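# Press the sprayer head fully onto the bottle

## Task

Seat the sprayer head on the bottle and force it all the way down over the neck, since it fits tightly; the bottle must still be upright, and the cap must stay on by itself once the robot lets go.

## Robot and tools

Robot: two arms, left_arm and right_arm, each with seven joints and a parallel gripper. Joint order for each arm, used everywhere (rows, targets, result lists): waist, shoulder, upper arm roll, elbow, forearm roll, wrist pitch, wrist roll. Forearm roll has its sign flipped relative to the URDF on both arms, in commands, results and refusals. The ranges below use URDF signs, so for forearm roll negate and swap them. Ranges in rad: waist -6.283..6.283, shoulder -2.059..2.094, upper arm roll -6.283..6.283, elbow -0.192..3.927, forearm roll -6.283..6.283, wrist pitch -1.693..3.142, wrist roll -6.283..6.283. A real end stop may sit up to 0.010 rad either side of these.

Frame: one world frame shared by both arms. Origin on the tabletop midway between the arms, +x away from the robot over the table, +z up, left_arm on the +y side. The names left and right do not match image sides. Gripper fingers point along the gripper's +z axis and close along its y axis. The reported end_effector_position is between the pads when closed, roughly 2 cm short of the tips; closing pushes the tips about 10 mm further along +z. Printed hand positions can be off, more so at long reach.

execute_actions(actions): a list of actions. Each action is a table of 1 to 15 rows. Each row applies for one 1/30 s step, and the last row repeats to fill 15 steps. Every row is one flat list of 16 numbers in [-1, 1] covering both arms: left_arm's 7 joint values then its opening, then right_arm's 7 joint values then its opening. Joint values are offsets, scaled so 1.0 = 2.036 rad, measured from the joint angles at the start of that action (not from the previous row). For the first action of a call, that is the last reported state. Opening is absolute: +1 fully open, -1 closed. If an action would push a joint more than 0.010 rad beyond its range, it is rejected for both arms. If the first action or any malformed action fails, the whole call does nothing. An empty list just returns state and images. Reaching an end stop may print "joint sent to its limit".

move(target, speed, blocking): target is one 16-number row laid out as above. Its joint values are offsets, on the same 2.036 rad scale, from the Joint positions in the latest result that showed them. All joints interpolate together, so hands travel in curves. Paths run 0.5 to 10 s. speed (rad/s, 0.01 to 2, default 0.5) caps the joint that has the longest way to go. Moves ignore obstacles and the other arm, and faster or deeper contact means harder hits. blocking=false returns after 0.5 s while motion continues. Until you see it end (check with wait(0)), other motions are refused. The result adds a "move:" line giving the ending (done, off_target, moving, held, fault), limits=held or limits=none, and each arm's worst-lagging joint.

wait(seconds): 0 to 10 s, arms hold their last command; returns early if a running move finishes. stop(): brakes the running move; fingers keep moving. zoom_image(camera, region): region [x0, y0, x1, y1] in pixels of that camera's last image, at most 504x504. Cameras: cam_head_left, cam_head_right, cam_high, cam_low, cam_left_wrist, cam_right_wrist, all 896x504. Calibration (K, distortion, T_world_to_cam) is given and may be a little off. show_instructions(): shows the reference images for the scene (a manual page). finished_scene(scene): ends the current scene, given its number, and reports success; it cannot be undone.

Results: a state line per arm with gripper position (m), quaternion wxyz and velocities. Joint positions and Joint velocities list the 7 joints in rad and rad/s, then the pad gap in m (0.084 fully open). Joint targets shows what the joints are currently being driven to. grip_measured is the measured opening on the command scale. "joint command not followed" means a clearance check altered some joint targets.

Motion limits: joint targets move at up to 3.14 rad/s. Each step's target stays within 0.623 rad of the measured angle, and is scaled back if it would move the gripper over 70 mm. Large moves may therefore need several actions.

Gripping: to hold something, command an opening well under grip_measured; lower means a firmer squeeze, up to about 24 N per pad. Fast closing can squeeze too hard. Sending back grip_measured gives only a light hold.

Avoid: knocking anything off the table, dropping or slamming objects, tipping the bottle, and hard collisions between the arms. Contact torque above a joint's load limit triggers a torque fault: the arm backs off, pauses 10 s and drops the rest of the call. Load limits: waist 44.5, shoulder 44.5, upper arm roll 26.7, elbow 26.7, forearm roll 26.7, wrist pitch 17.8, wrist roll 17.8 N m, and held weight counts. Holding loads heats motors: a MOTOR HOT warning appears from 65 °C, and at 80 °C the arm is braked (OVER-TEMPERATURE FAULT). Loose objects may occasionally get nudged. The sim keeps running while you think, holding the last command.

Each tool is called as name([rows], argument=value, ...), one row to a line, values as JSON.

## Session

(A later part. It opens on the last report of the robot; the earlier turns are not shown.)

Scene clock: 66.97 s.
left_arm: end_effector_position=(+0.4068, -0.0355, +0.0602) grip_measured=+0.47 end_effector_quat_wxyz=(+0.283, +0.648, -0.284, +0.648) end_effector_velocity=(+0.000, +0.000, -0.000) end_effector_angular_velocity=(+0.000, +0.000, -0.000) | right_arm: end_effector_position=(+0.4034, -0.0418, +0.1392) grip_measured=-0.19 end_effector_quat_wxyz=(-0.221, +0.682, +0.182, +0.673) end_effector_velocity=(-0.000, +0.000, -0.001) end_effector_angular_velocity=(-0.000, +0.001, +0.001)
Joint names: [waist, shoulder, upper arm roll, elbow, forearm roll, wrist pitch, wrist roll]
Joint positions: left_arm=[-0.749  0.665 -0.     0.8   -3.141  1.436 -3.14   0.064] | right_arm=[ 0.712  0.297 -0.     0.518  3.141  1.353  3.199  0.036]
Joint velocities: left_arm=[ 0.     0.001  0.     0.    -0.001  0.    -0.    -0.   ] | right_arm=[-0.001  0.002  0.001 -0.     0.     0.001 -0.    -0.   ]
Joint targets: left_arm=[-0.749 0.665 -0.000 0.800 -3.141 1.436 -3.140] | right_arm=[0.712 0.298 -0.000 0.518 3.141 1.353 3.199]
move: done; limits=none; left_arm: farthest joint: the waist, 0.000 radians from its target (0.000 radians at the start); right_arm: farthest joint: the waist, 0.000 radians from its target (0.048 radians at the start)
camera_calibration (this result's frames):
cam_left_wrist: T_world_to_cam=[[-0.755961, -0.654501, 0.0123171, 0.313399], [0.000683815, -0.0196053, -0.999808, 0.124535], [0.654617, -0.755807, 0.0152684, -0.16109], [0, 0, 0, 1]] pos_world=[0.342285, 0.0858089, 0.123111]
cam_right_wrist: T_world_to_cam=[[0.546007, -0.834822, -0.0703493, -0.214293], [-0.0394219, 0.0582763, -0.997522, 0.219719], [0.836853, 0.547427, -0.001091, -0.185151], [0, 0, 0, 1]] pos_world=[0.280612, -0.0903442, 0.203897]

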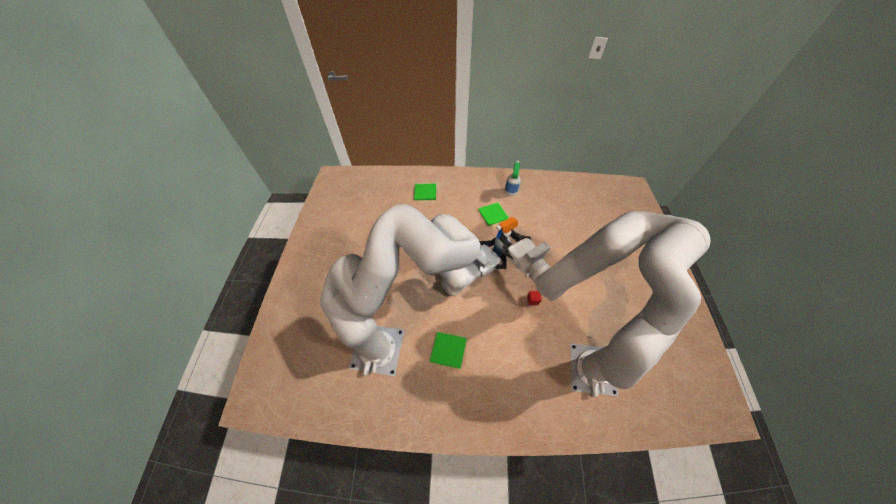

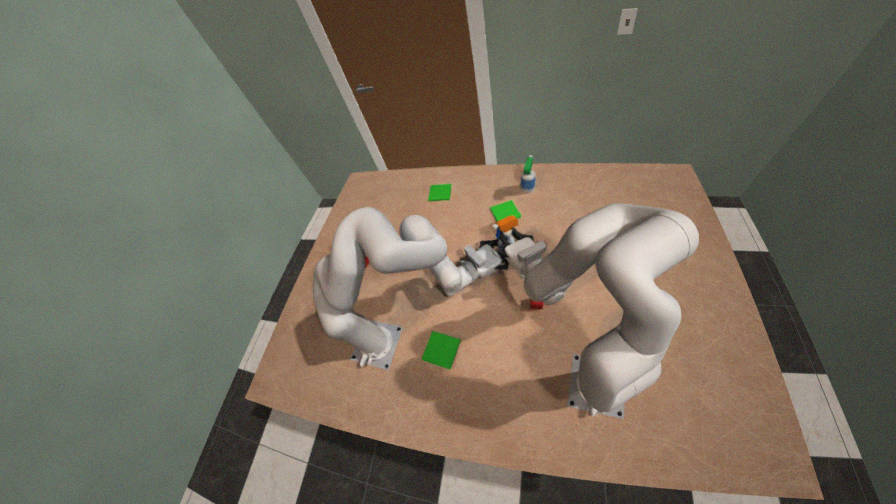

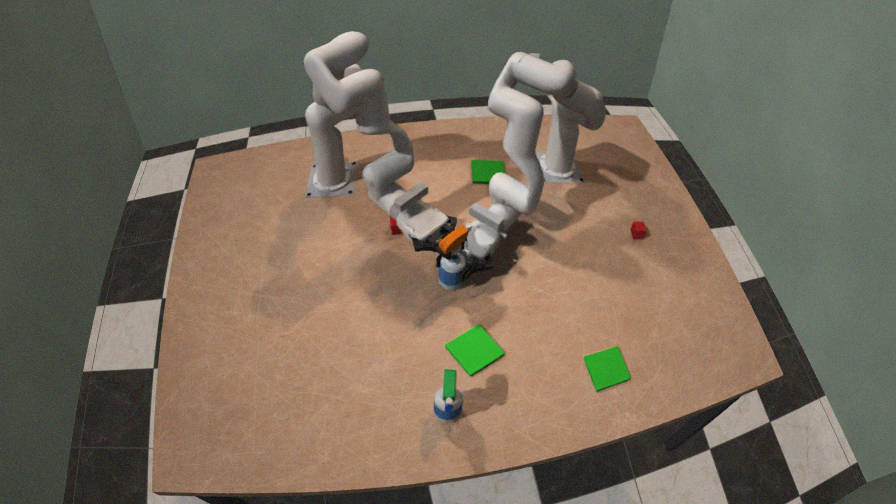

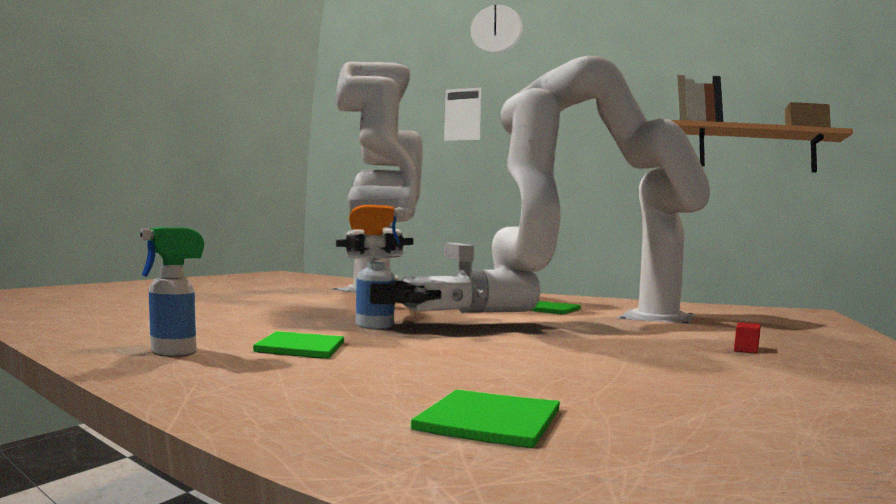

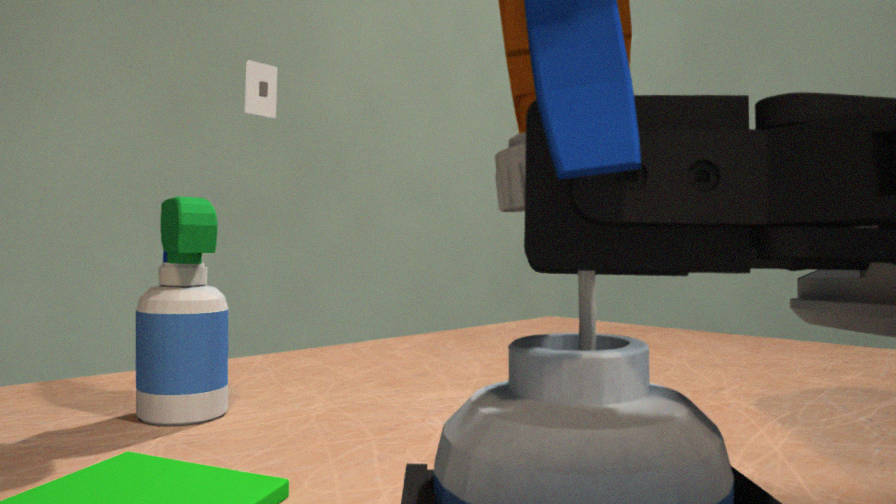

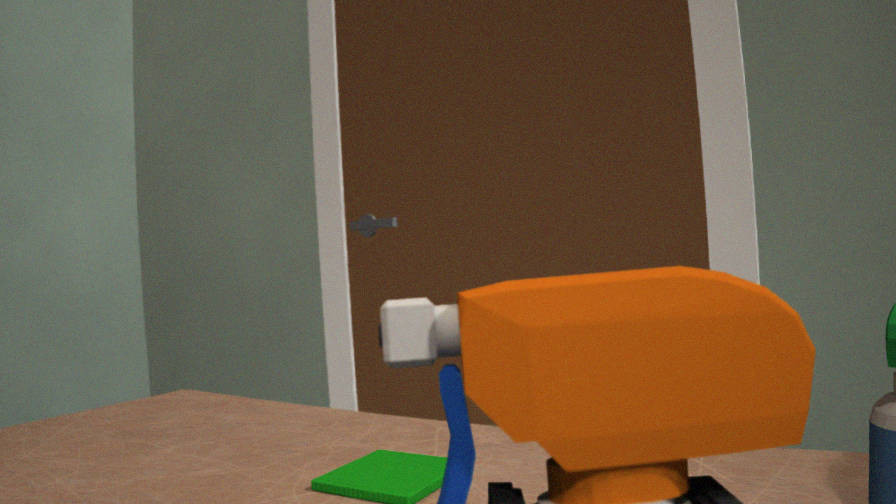

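move(target=[0,0,0,0,0,0,0,-0.3,0.002,0.042,0,0.009,0,0.033,0,-0.7], speed=0.04)

move(target=[0,0,0,0,0,0,0,-0.3,0,0,0,0,0,0,0,0.02])

move(target=[0,0,0,0,0,0,0,-0.3,0,-0.05,0,-0.1,0,0.05,0,0.02], speed=0.15)

move(target=[0,0,0,0,0,0,0,-0.3,0,-0.25,0,0,0,0,0,0.02])

move(target=[0,0,0,0,0,0,0,-0.3,0,0,0,0.4,-1,0,-0.8,1], speed=0.9)

Scene clock: 69.93 s.
left_arm: end_effector_position=(+0.4068, -0.0355, +0.0602) grip_measured=+0.47 end_effector_quat_wxyz=(+0.283, +0.648, -0.284, +0.648) end_effector_velocity=(+0.000, +0.000, +0.000) end_effector_angular_velocity=(-0.001, -0.001, +0.000) | right_arm: end_effector_position=(+0.4026, -0.0398, +0.1173) grip_measured=-0.19 end_effector_quat_wxyz=(-0.223, +0.682, +0.183, +0.672) end_effector_velocity=(+0.001, -0.000, +0.000) end_effector_angular_velocity=(+0.001, -0.002, -0.001)
Joint names: [waist, shoulder, upper arm roll, elbow, forearm roll, wrist pitch, wrist roll]
Joint positions: left_arm=[-0.749  0.665 -0.     0.8   -3.141  1.436 -3.14   0.064] | right_arm=[ 0.716  0.383 -0.     0.536  3.141  1.42   3.199  0.036]
Joint velocities: left_arm=[ 0.001 -0.    -0.     0.    -0.     0.001  0.    -0.   ] | right_arm=[ 0.     0.002 -0.001  0.001 -0.     0.002  0.    -0.   ]
Joint targets: left_arm=[-0.749 0.665 -0.000 0.800 -3.141 1.436 -3.140] | right_arm=[0.716 0.383 -0.000 0.536 3.141 1.420 3.199]
move: done; limits=none; left_arm: farthest joint: the waist, 0.000 radians from its target (0.000 radians at the start); right_arm: farthest joint: the waist, 0.000 radians from its target (0.004 radians at the start)
camera_calibration (this result's frames):
cam_left_wrist: T_world_to_cam=[[-0.755961, -0.654501, 0.0123172, 0.313399], [0.000683734, -0.0196053, -0.999808, 0.124535], [0.654617, -0.755807, 0.0152684, -0.16109], [0, 0, 0, 1]] pos_world=[0.342285, 0.0858089, 0.123111]
cam_right_wrist: T_world_to_cam=[[0.549388, -0.832607, -0.0702766, -0.214944], [-0.039571, 0.0580863, -0.997527, 0.19777], [0.83463, 0.55081, -0.00103518, -0.184638], [0, 0, 0, 1]] pos_world=[0.280018, -0.0887511, 0.181985]

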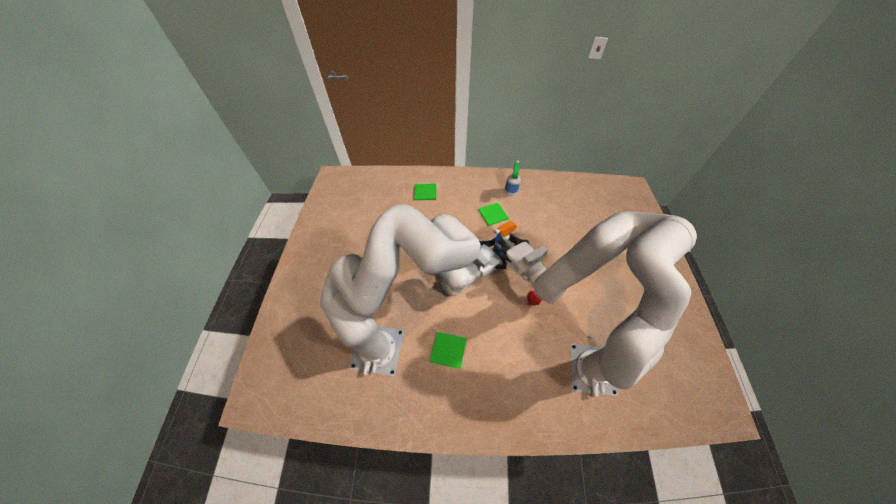

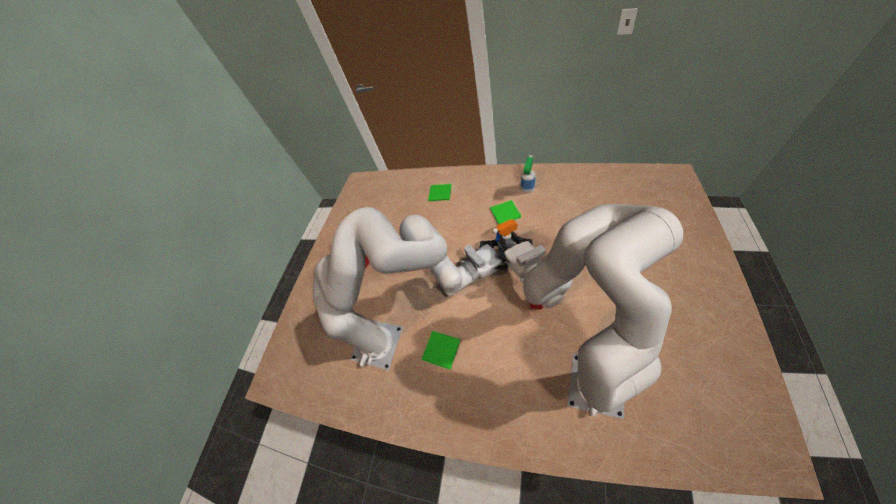

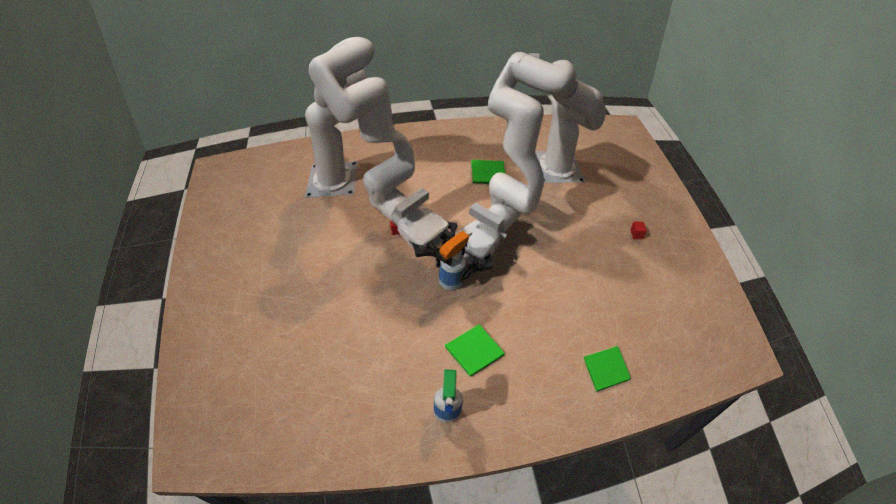

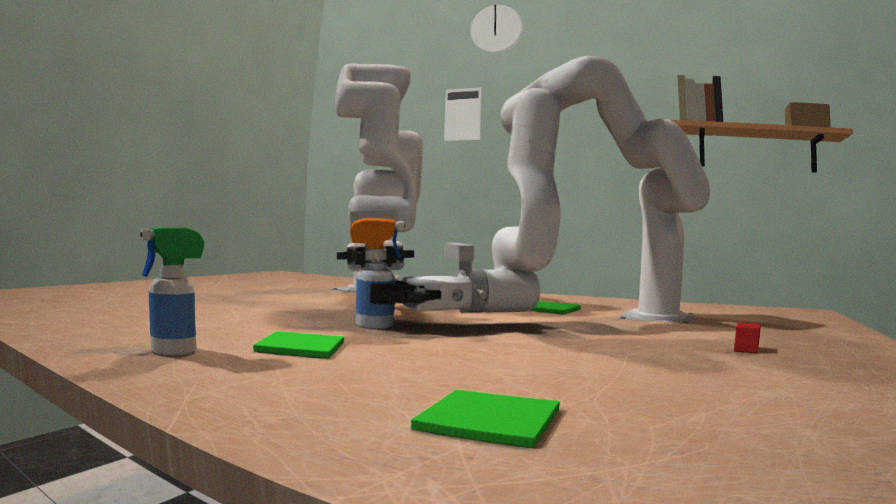

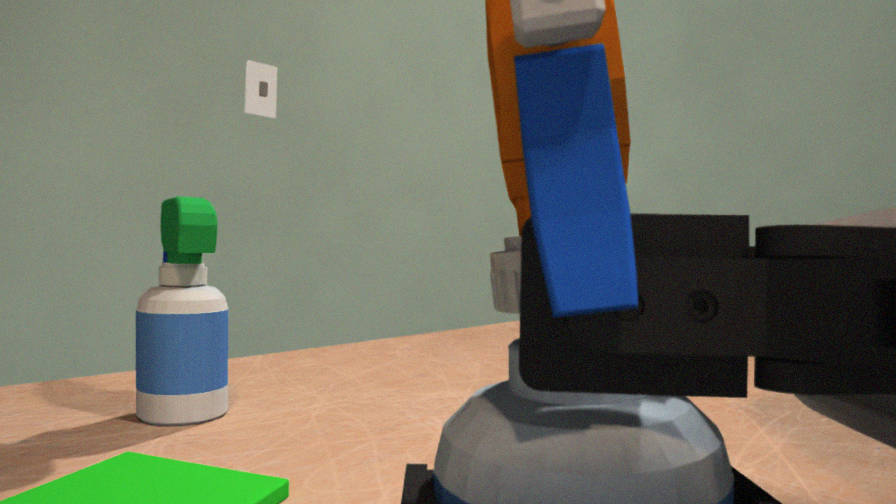

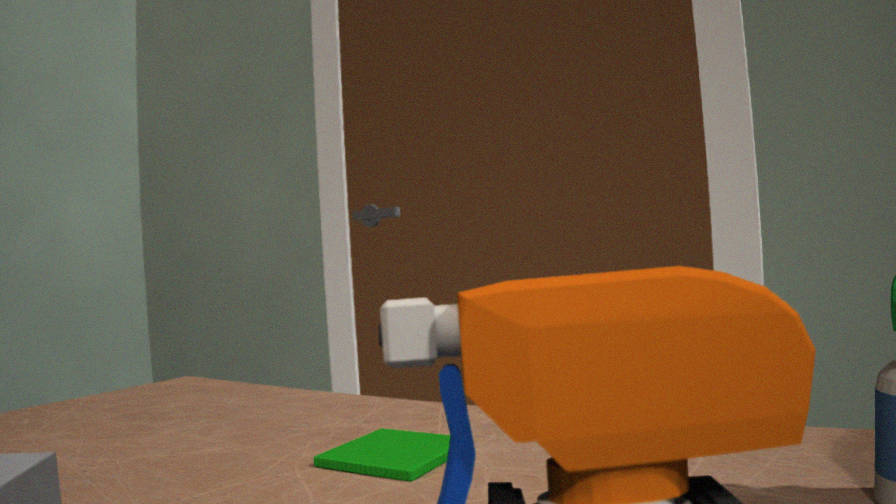

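Scene clock: 70.43 s.
left_arm: end_effector_position=(+0.4067, -0.0356, +0.0602) grip_measured=+0.47 end_effector_quat_wxyz=(+0.283, +0.648, -0.284, +0.648) end_effector_velocity=(+0.000, +0.001, -0.000) end_effector_angular_velocity=(+0.000, -0.000, +0.001) | right_arm: end_effector_position=(+0.4027, -0.0398, +0.1173) grip_measured=+0.01 end_effector_quat_wxyz=(-0.223, +0.682, +0.183, +0.672) end_effector_velocity=(+0.001, -0.002, -0.001) end_effector_angular_velocity=(-0.002, +0.001, -0.003)
Joint names: [waist, shoulder, upper arm roll, elbow, forearm roll, wrist pitch, wrist roll]
Joint positions: left_arm=[-0.749  0.665 -0.     0.8   -3.141  1.436 -3.14   0.064] | right_arm=[ 0.716  0.383 -0.     0.536  3.141  1.42   3.199  0.044]
Joint velocities: left_arm=[ 0.001  0.     0.    -0.001 -0.     0.001  0.    -0.   ] | right_arm=[-0.001  0.001 -0.002 -0.001 -0.    -0.001  0.     0.   ]
Joint targets: left_arm=[-0.749 0.665 -0.000 0.800 -3.141 1.436 -3.140] | right_arm=[0.716 0.383 -0.000 0.536 3.141 1.420 3.199]
move: done; limits=none; left_arm: farthest joint: the waist, 0.000 radians from its target (0.000 radians at the start); right_arm: farthest joint: the waist, 0.000 radians from its target (0.000 radians at the start)
camera_calibration (this result's frames):
cam_left_wrist: T_world_to_cam=[[-0.756001, -0.654454, 0.0123383, 0.313378], [0.000645933, -0.0195954, -0.999808, 0.124538], [0.65457, -0.755848, 0.0152369, -0.161062], [0, 0, 0, 1]] pos_world=[0.34226, 0.0857929, 0.123102]
cam_right_wrist: T_world_to_cam=[[0.549354, -0.83263, -0.0702722, -0.21495], [-0.039513, 0.0581193, -0.997527, 0.197776], [0.834655, 0.550772, -0.000971593, -0.184672], [0, 0, 0, 1]] pos_world=[0.280036, -0.0887558, 0.182002]

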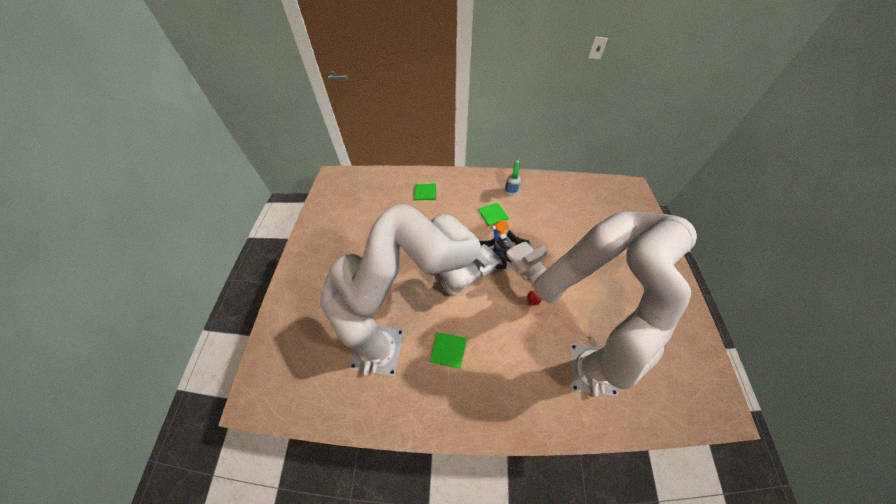

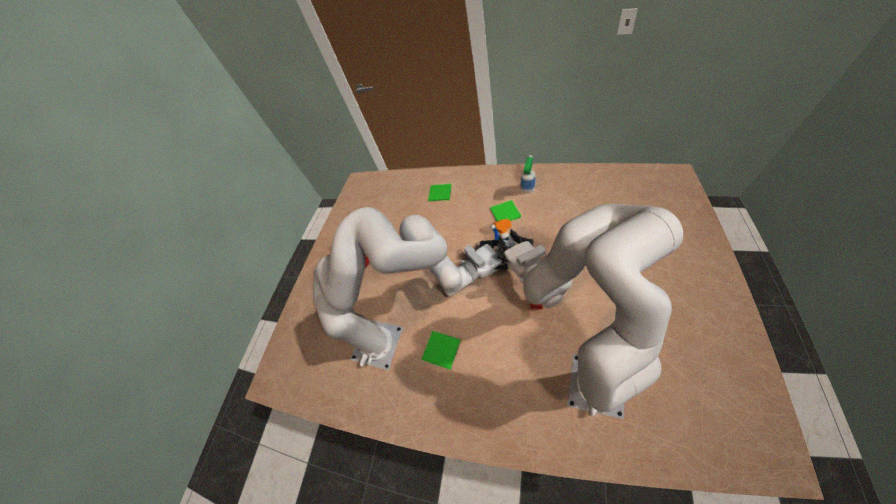

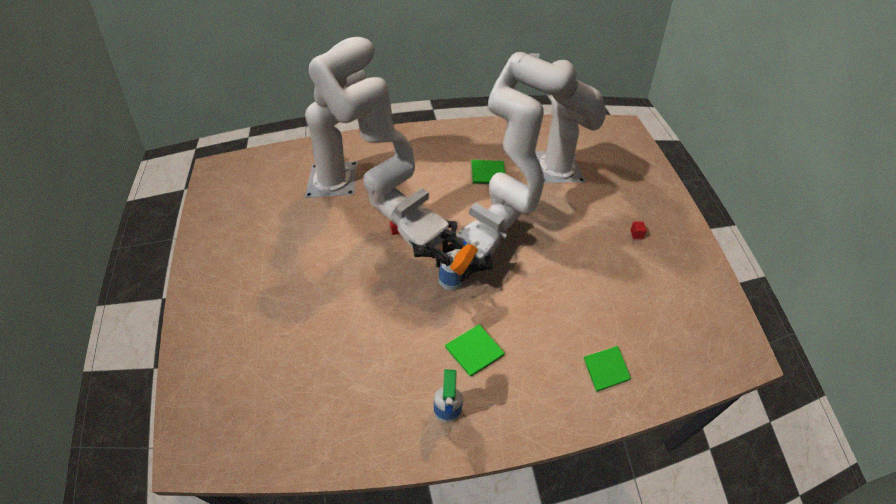

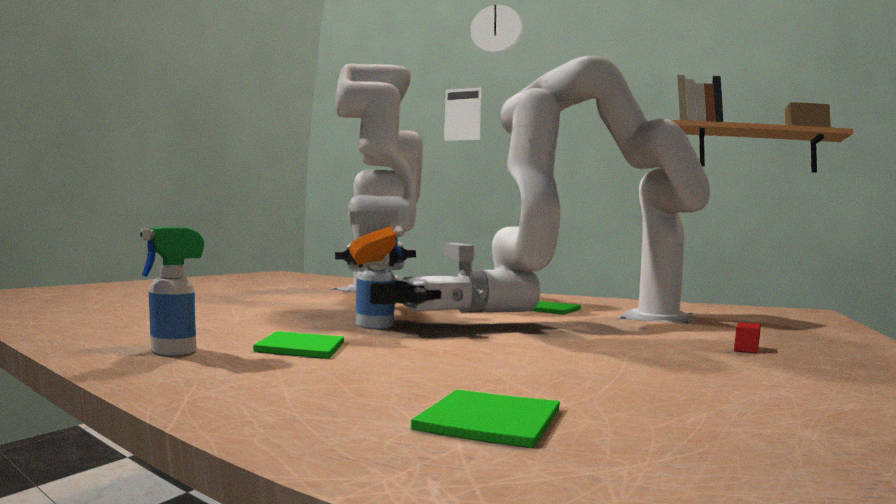

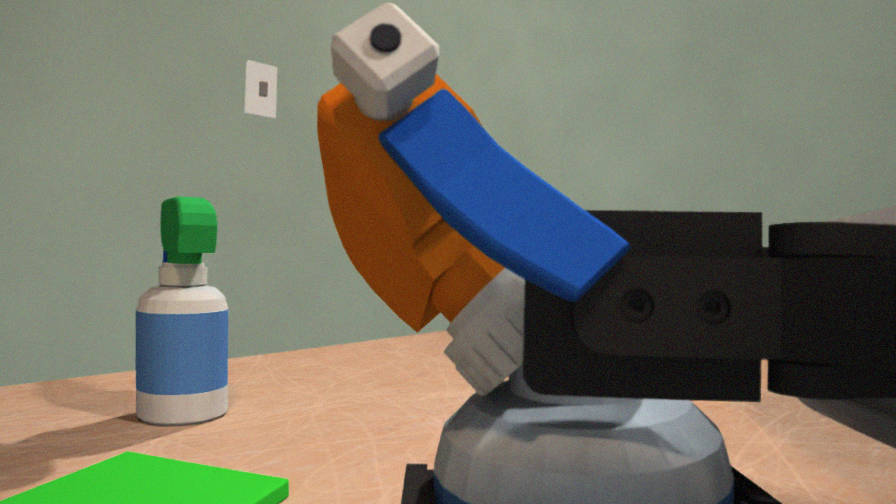

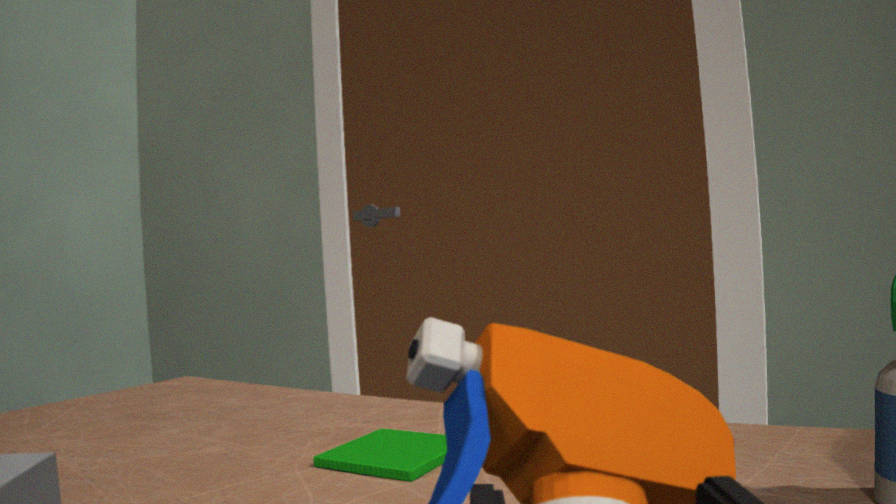

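Scene clock: 72.23 s.
left_arm: end_effector_position=(+0.4067, -0.0356, +0.0602) grip_measured=+0.47 end_effector_quat_wxyz=(+0.283, +0.648, -0.284, +0.648) end_effector_velocity=(-0.000, -0.000, -0.001) end_effector_angular_velocity=(+0.002, +0.002, -0.001) | right_arm: end_effector_position=(+0.3524, -0.0729, +0.1207) grip_measured=+0.01 end_effector_quat_wxyz=(-0.223, +0.682, +0.183, +0.672) end_effector_velocity=(-0.001, -0.000, -0.000) end_effector_angular_velocity=(-0.000, +0.001, +0.000)
Joint names: [waist, shoulder, upper arm roll, elbow, forearm roll, wrist pitch, wrist roll]
Joint positions: left_arm=[-0.749  0.665 -0.     0.8   -3.141  1.436 -3.14   0.064] | right_arm=[ 0.716  0.281 -0.     0.333  3.141  1.522  3.199  0.044]
Joint velocities: left_arm=[-0.001  0.     0.     0.    -0.001 -0.003 -0.    -0.   ] | right_arm=[ 0.    -0.001  0.    -0.003 -0.     0.001  0.     0.   ]
Joint targets: left_arm=[-0.749 0.665 -0.000 0.800 -3.141 1.436 -3.140] | right_arm=[0.716 0.281 -0.000 0.333 3.141 1.522 3.199]
move: done; limits=none; left_arm: farthest joint: the waist, 0.000 radians from its target (0.000 radians at the start); right_arm: farthest joint: the elbow, 0.001 radians from its target (0.204 radians at the start)
camera_calibration (this result's frames):
cam_left_wrist: T_world_to_cam=[[-0.756001, -0.654454, 0.0123381, 0.313378], [0.000646095, -0.0195953, -0.999808, 0.124538], [0.65457, -0.755848, 0.0152369, -0.161062], [0, 0, 0, 1]] pos_world=[0.34226, 0.0857929, 0.123102]
cam_right_wrist: T_world_to_cam=[[0.54936, -0.832632, -0.0701916, -0.214729], [-0.0393288, 0.0581442, -0.997533, 0.20104], [0.83466, 0.550765, -0.000804362, -0.124521], [0, 0, 0, 1]] pos_world=[0.229803, -0.121898, 0.185372]

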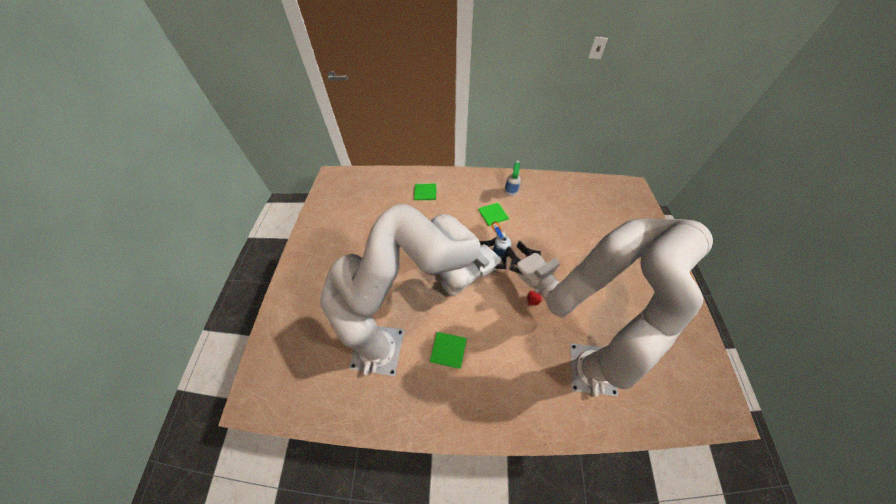

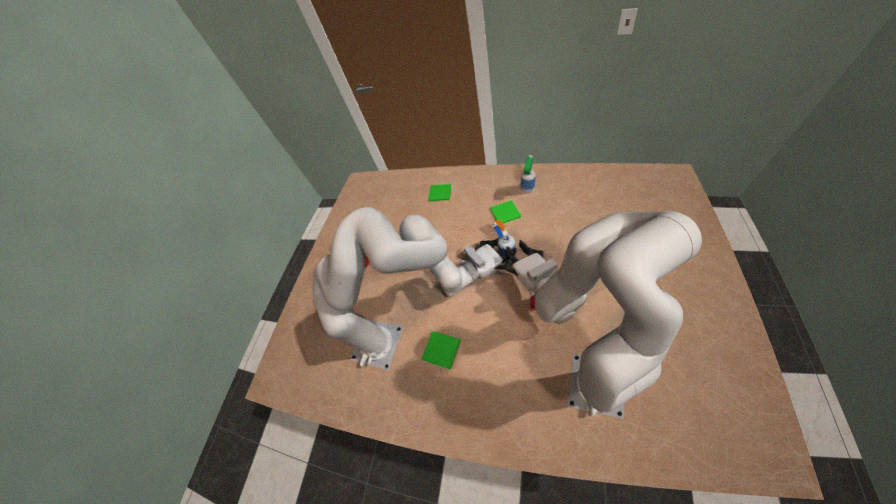

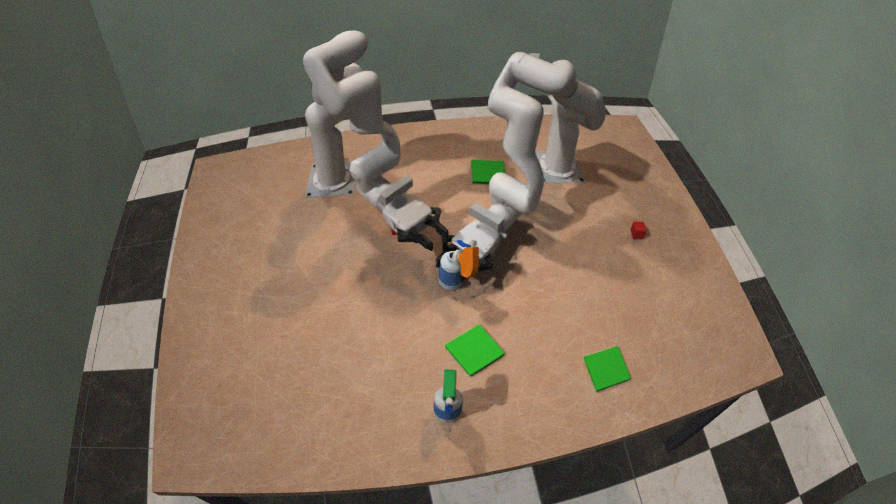

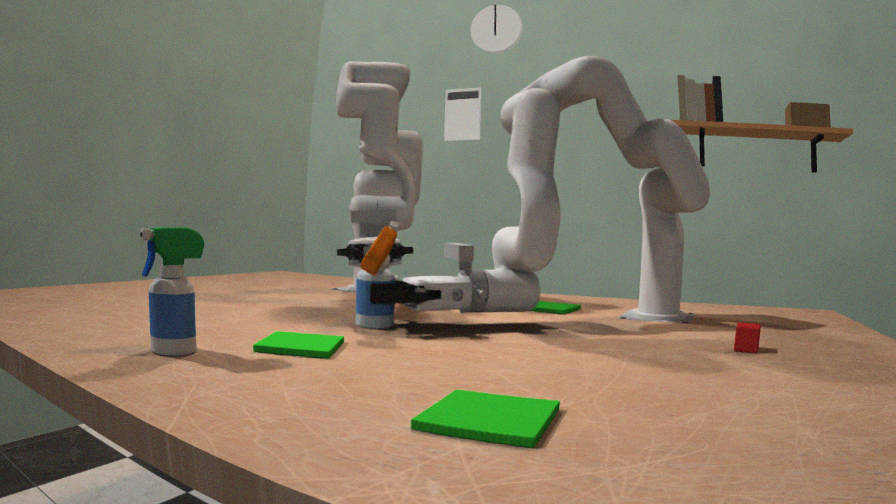

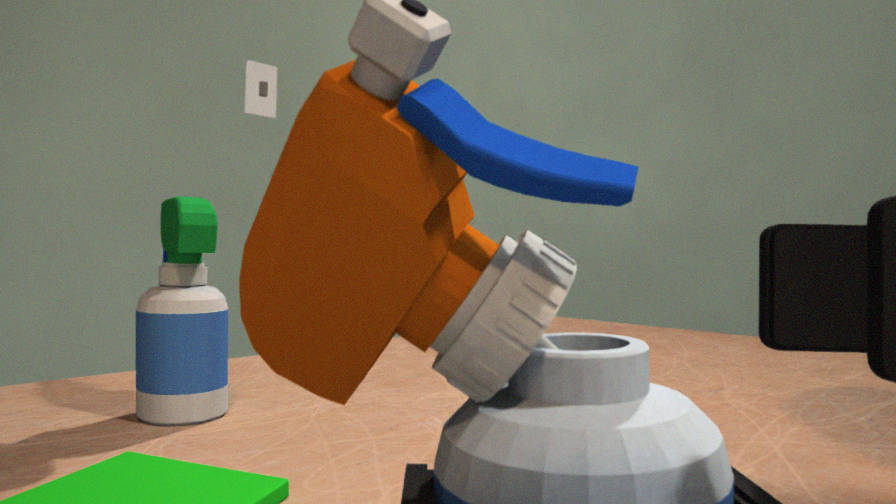

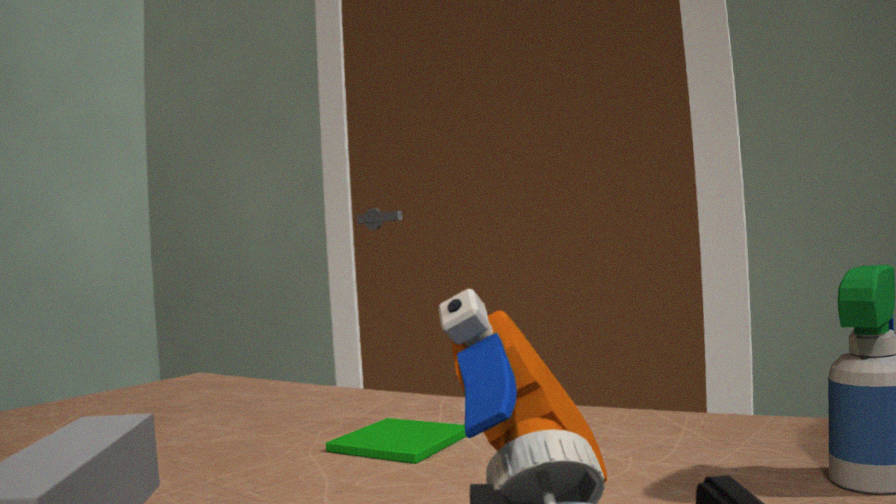

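Scene clock: 73.87 s.
left_arm: end_effector_position=(+0.4067, -0.0356, +0.0602) grip_measured=+0.47 end_effector_quat_wxyz=(+0.283, +0.648, -0.284, +0.648) end_effector_velocity=(-0.000, +0.000, -0.000) end_effector_angular_velocity=(+0.001, +0.001, +0.001) | right_arm: end_effector_position=(+0.3613, -0.0670, +0.3721) grip_measured=+0.01 end_effector_quat_wxyz=(-0.272, +0.488, +0.131, +0.819) end_effector_velocity=(-0.000, +0.000, +0.003) end_effector_angular_velocity=(+0.003, -0.005, +0.000)
Joint names: [waist, shoulder, upper arm roll, elbow, forearm roll, wrist pitch, wrist roll]
Joint positions: left_arm=[-0.749  0.665 -0.     0.8   -3.141  1.436 -3.14   0.064] | right_arm=[ 0.716 -0.227 -0.     0.333  3.141  1.522  3.199  0.044]
Joint velocities: left_arm=[-0.     0.     0.    -0.     0.001 -0.001  0.    -0.   ] | right_arm=[-0.    -0.003  0.001  0.001 -0.     0.002  0.     0.   ]
Joint targets: left_arm=[-0.749 0.665 -0.000 0.800 -3.141 1.436 -3.140] | right_arm=[0.716 -0.228 -0.000 0.333 3.141 1.522 3.199]
move: done; limits=none; left_arm: farthest joint: the waist, 0.000 radians from its target (0.000 radians at the start); right_arm: farthest joint: the shoulder, 0.001 radians from its target (0.509 radians at the start)
camera_calibration (this result's frames):
cam_left_wrist: T_world_to_cam=[[-0.756001, -0.654454, 0.0123382, 0.313378], [0.000646743, -0.0195961, -0.999808, 0.124538], [0.65457, -0.755848, 0.0152379, -0.161063], [0, 0, 0, 1]] pos_world=[0.34226, 0.0857927, 0.123102]
cam_right_wrist: T_world_to_cam=[[0.577888, -0.813804, -0.0613817, -0.2094], [0.365836, 0.325545, -0.871885, 0.27658], [0.729527, 0.481397, 0.485848, -0.282704], [0, 0, 0, 1]] pos_world=[0.226067, -0.124358, 0.365644]

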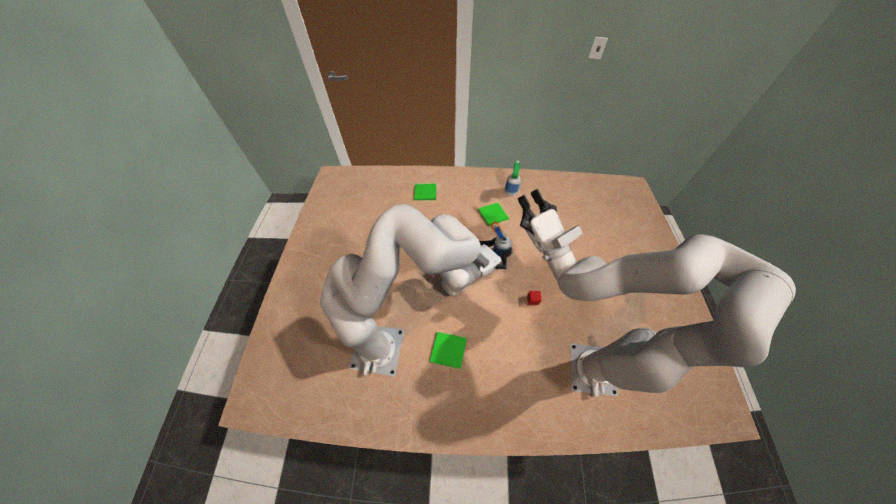

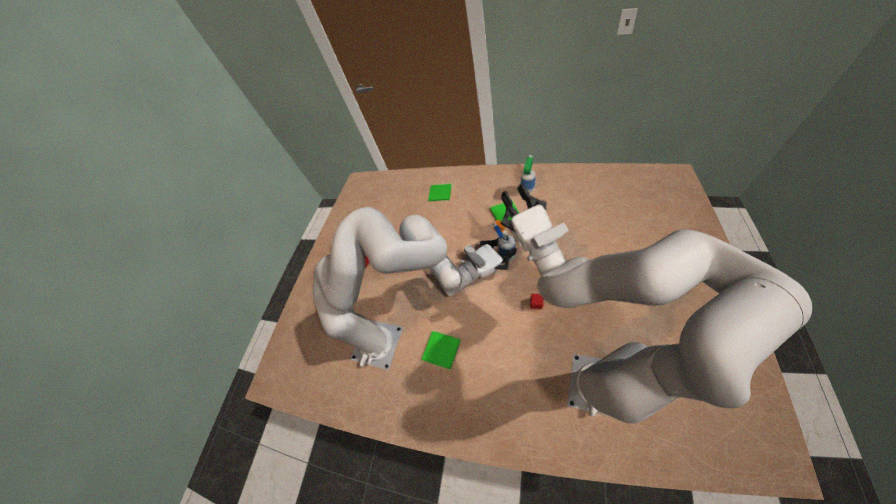

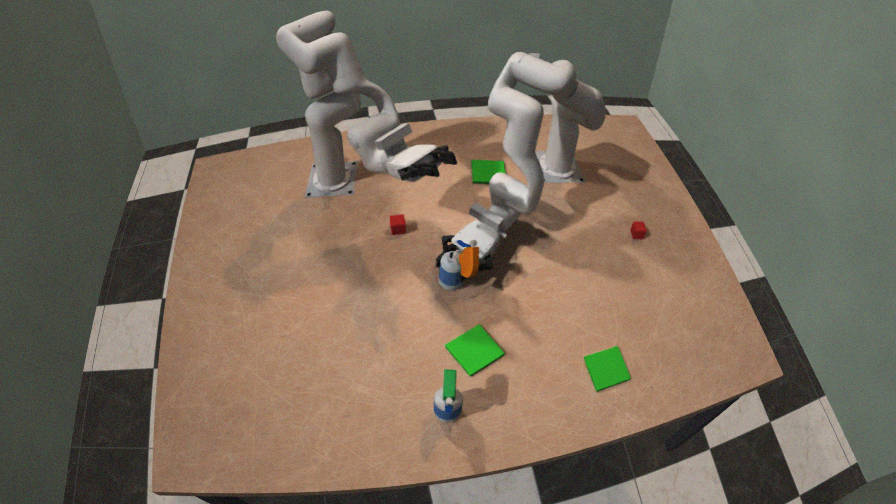

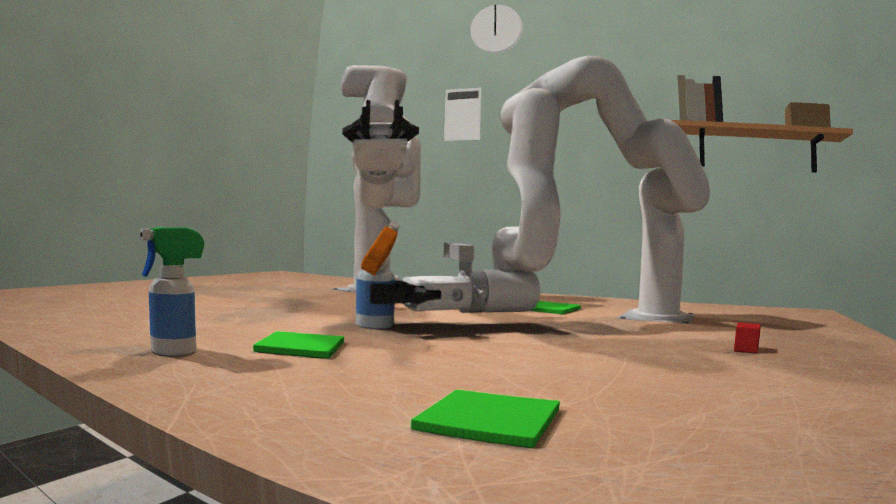

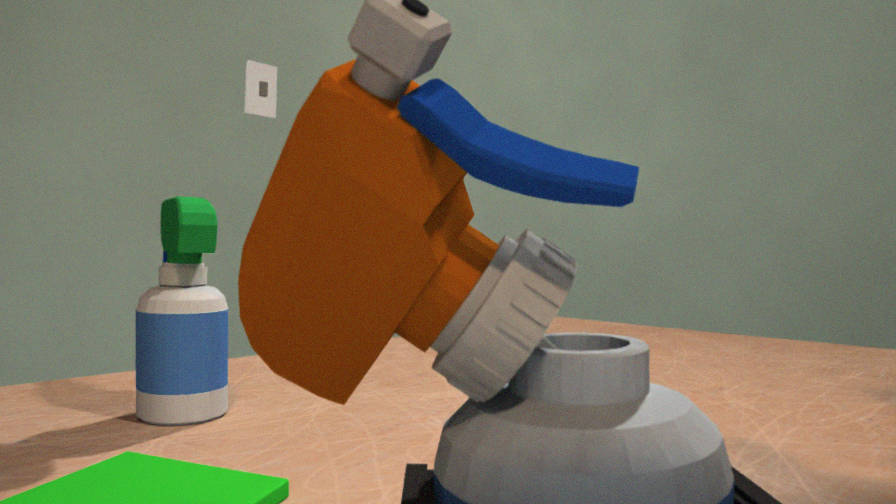

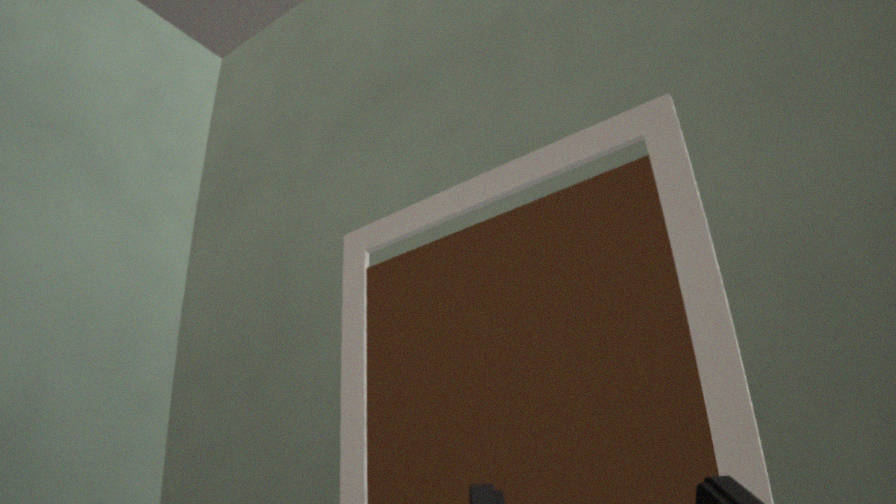

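Scene clock: 76.87 s.
left_arm: end_effector_position=(+0.4067, -0.0356, +0.0602) grip_measured=+0.47 end_effector_quat_wxyz=(+0.283, +0.648, -0.284, +0.648) end_effector_velocity=(-0.000, -0.000, -0.000) end_effector_angular_velocity=(+0.000, +0.001, -0.001) | right_arm: end_effector_position=(+0.4093, -0.3000, +0.4472) grip_measured=+1.00 end_effector_quat_wxyz=(+0.302, +0.778, -0.346, +0.429) end_effector_velocity=(-0.000, +0.002, +0.000) end_effector_angular_velocity=(+0.002, +0.000, +0.003)
Joint names: [waist, shoulder, upper arm roll, elbow, forearm roll, wrist pitch, wrist roll]
Joint positions: left_arm=[-0.749  0.665 -0.     0.8   -3.141  1.436 -3.14   0.064] | right_arm=[ 0.716 -0.227 -0.     1.147  1.105  1.522  1.571  0.084]
Joint velocities: left_arm=[-0.     0.001 -0.     0.    -0.001 -0.    -0.     0.   ] | right_arm=[ 0.    -0.     0.002  0.001 -0.002 -0.001 -0.001 -0.   ]
Joint targets: left_arm=[-0.749 0.665 -0.000 0.800 -3.141 1.436 -3.140] | right_arm=[0.716 -0.227 -0.000 1.147 1.105 1.522 1.571]
move: done; limits=none; left_arm: farthest joint: the waist, 0.000 radians from its target (0.000 radians at the start); right_arm: farthest joint: the wrist roll, 0.001 radians from its target (1.629 radians at the start)
camera_calibration (this result's frames):
cam_left_wrist: T_world_to_cam=[[-0.756001, -0.654454, 0.0123381, 0.313378], [0.00064674, -0.019596, -0.999808, 0.124538], [0.65457, -0.755848, 0.0152378, -0.161063], [0, 0, 0, 1]] pos_world=[0.34226, 0.0857927, 0.123102]
cam_right_wrist: T_world_to_cam=[[-0.801677, -0.575368, 0.162069, 0.11413], [-0.384625, 0.288969, -0.876676, 0.698713], [0.457578, -0.765146, -0.452961, -0.0848863], [0, 0, 0, 1]] pos_world=[0.39908, -0.201191, 0.555598]

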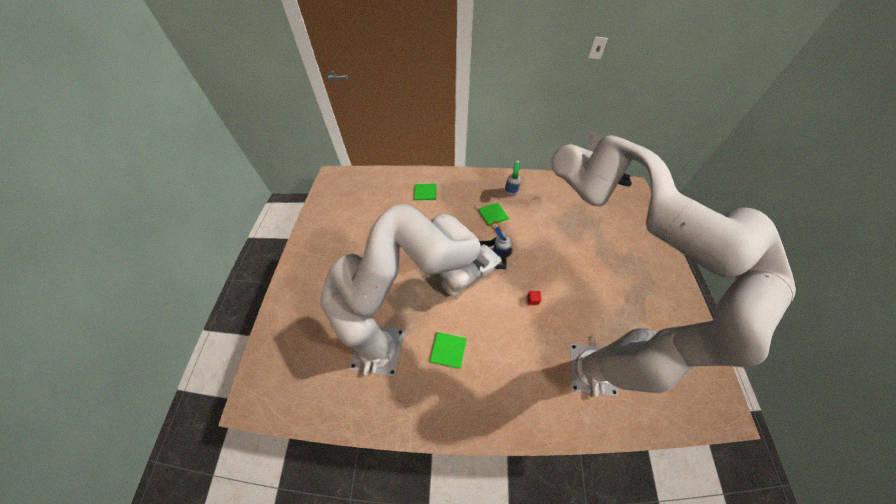

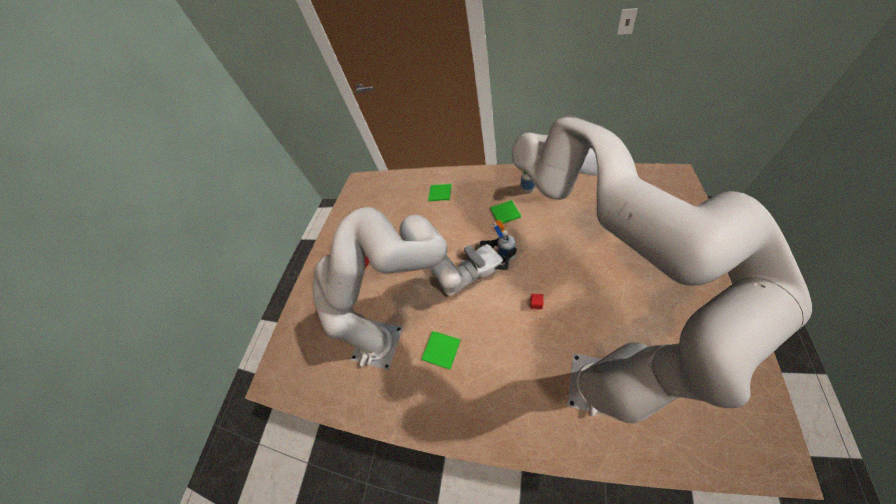

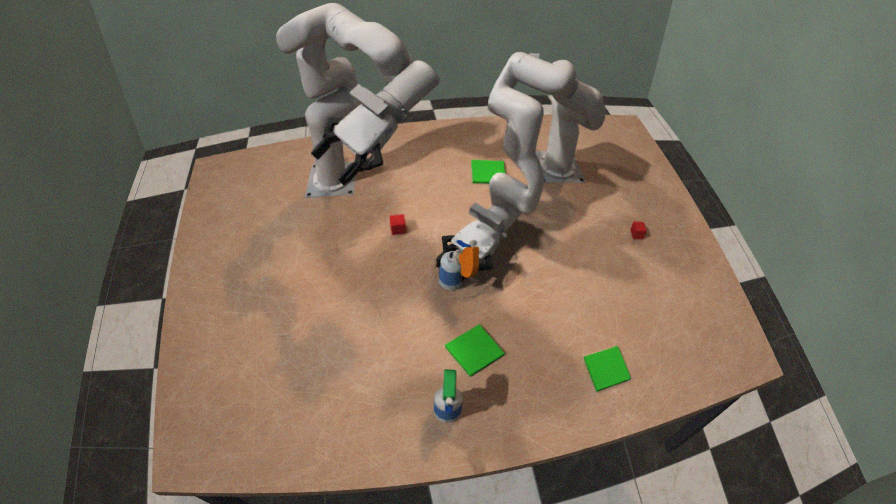

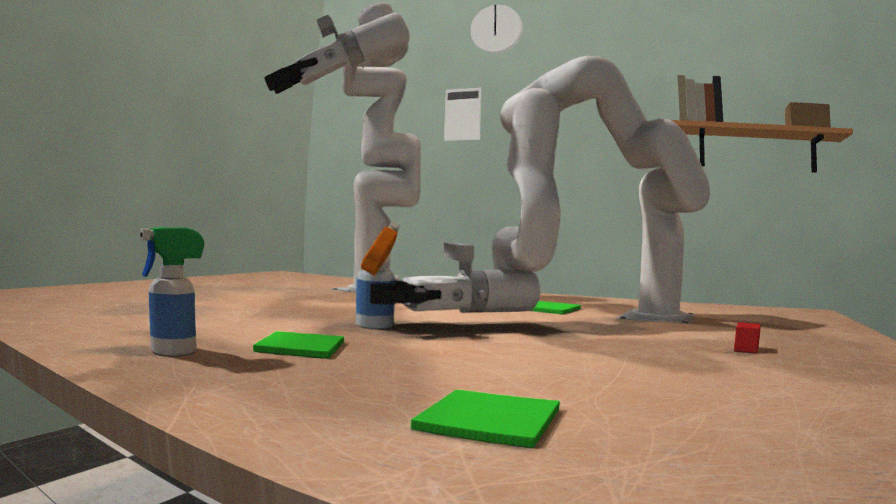

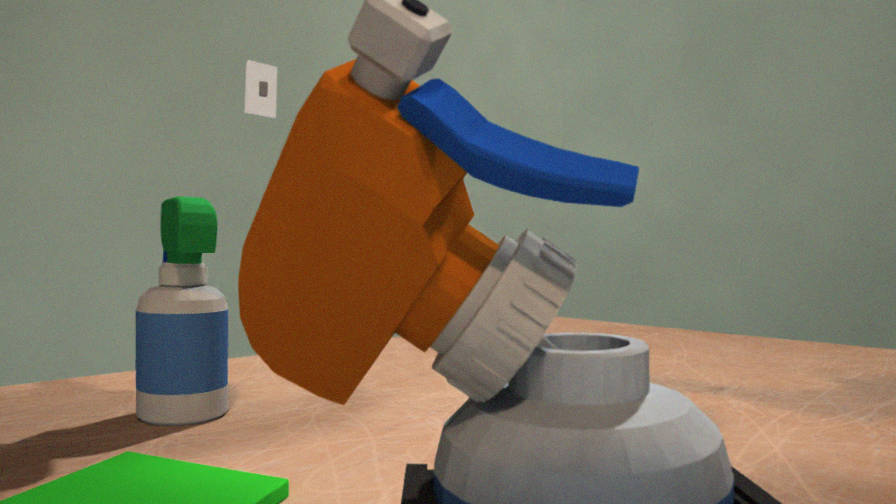

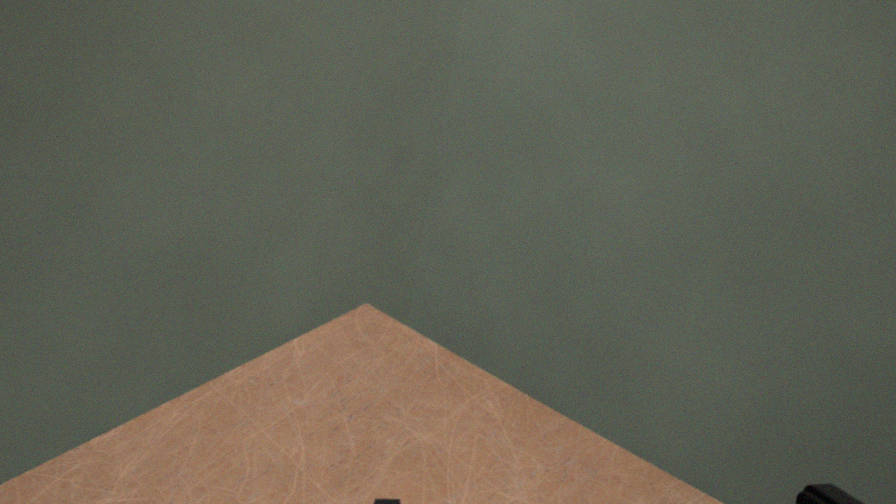

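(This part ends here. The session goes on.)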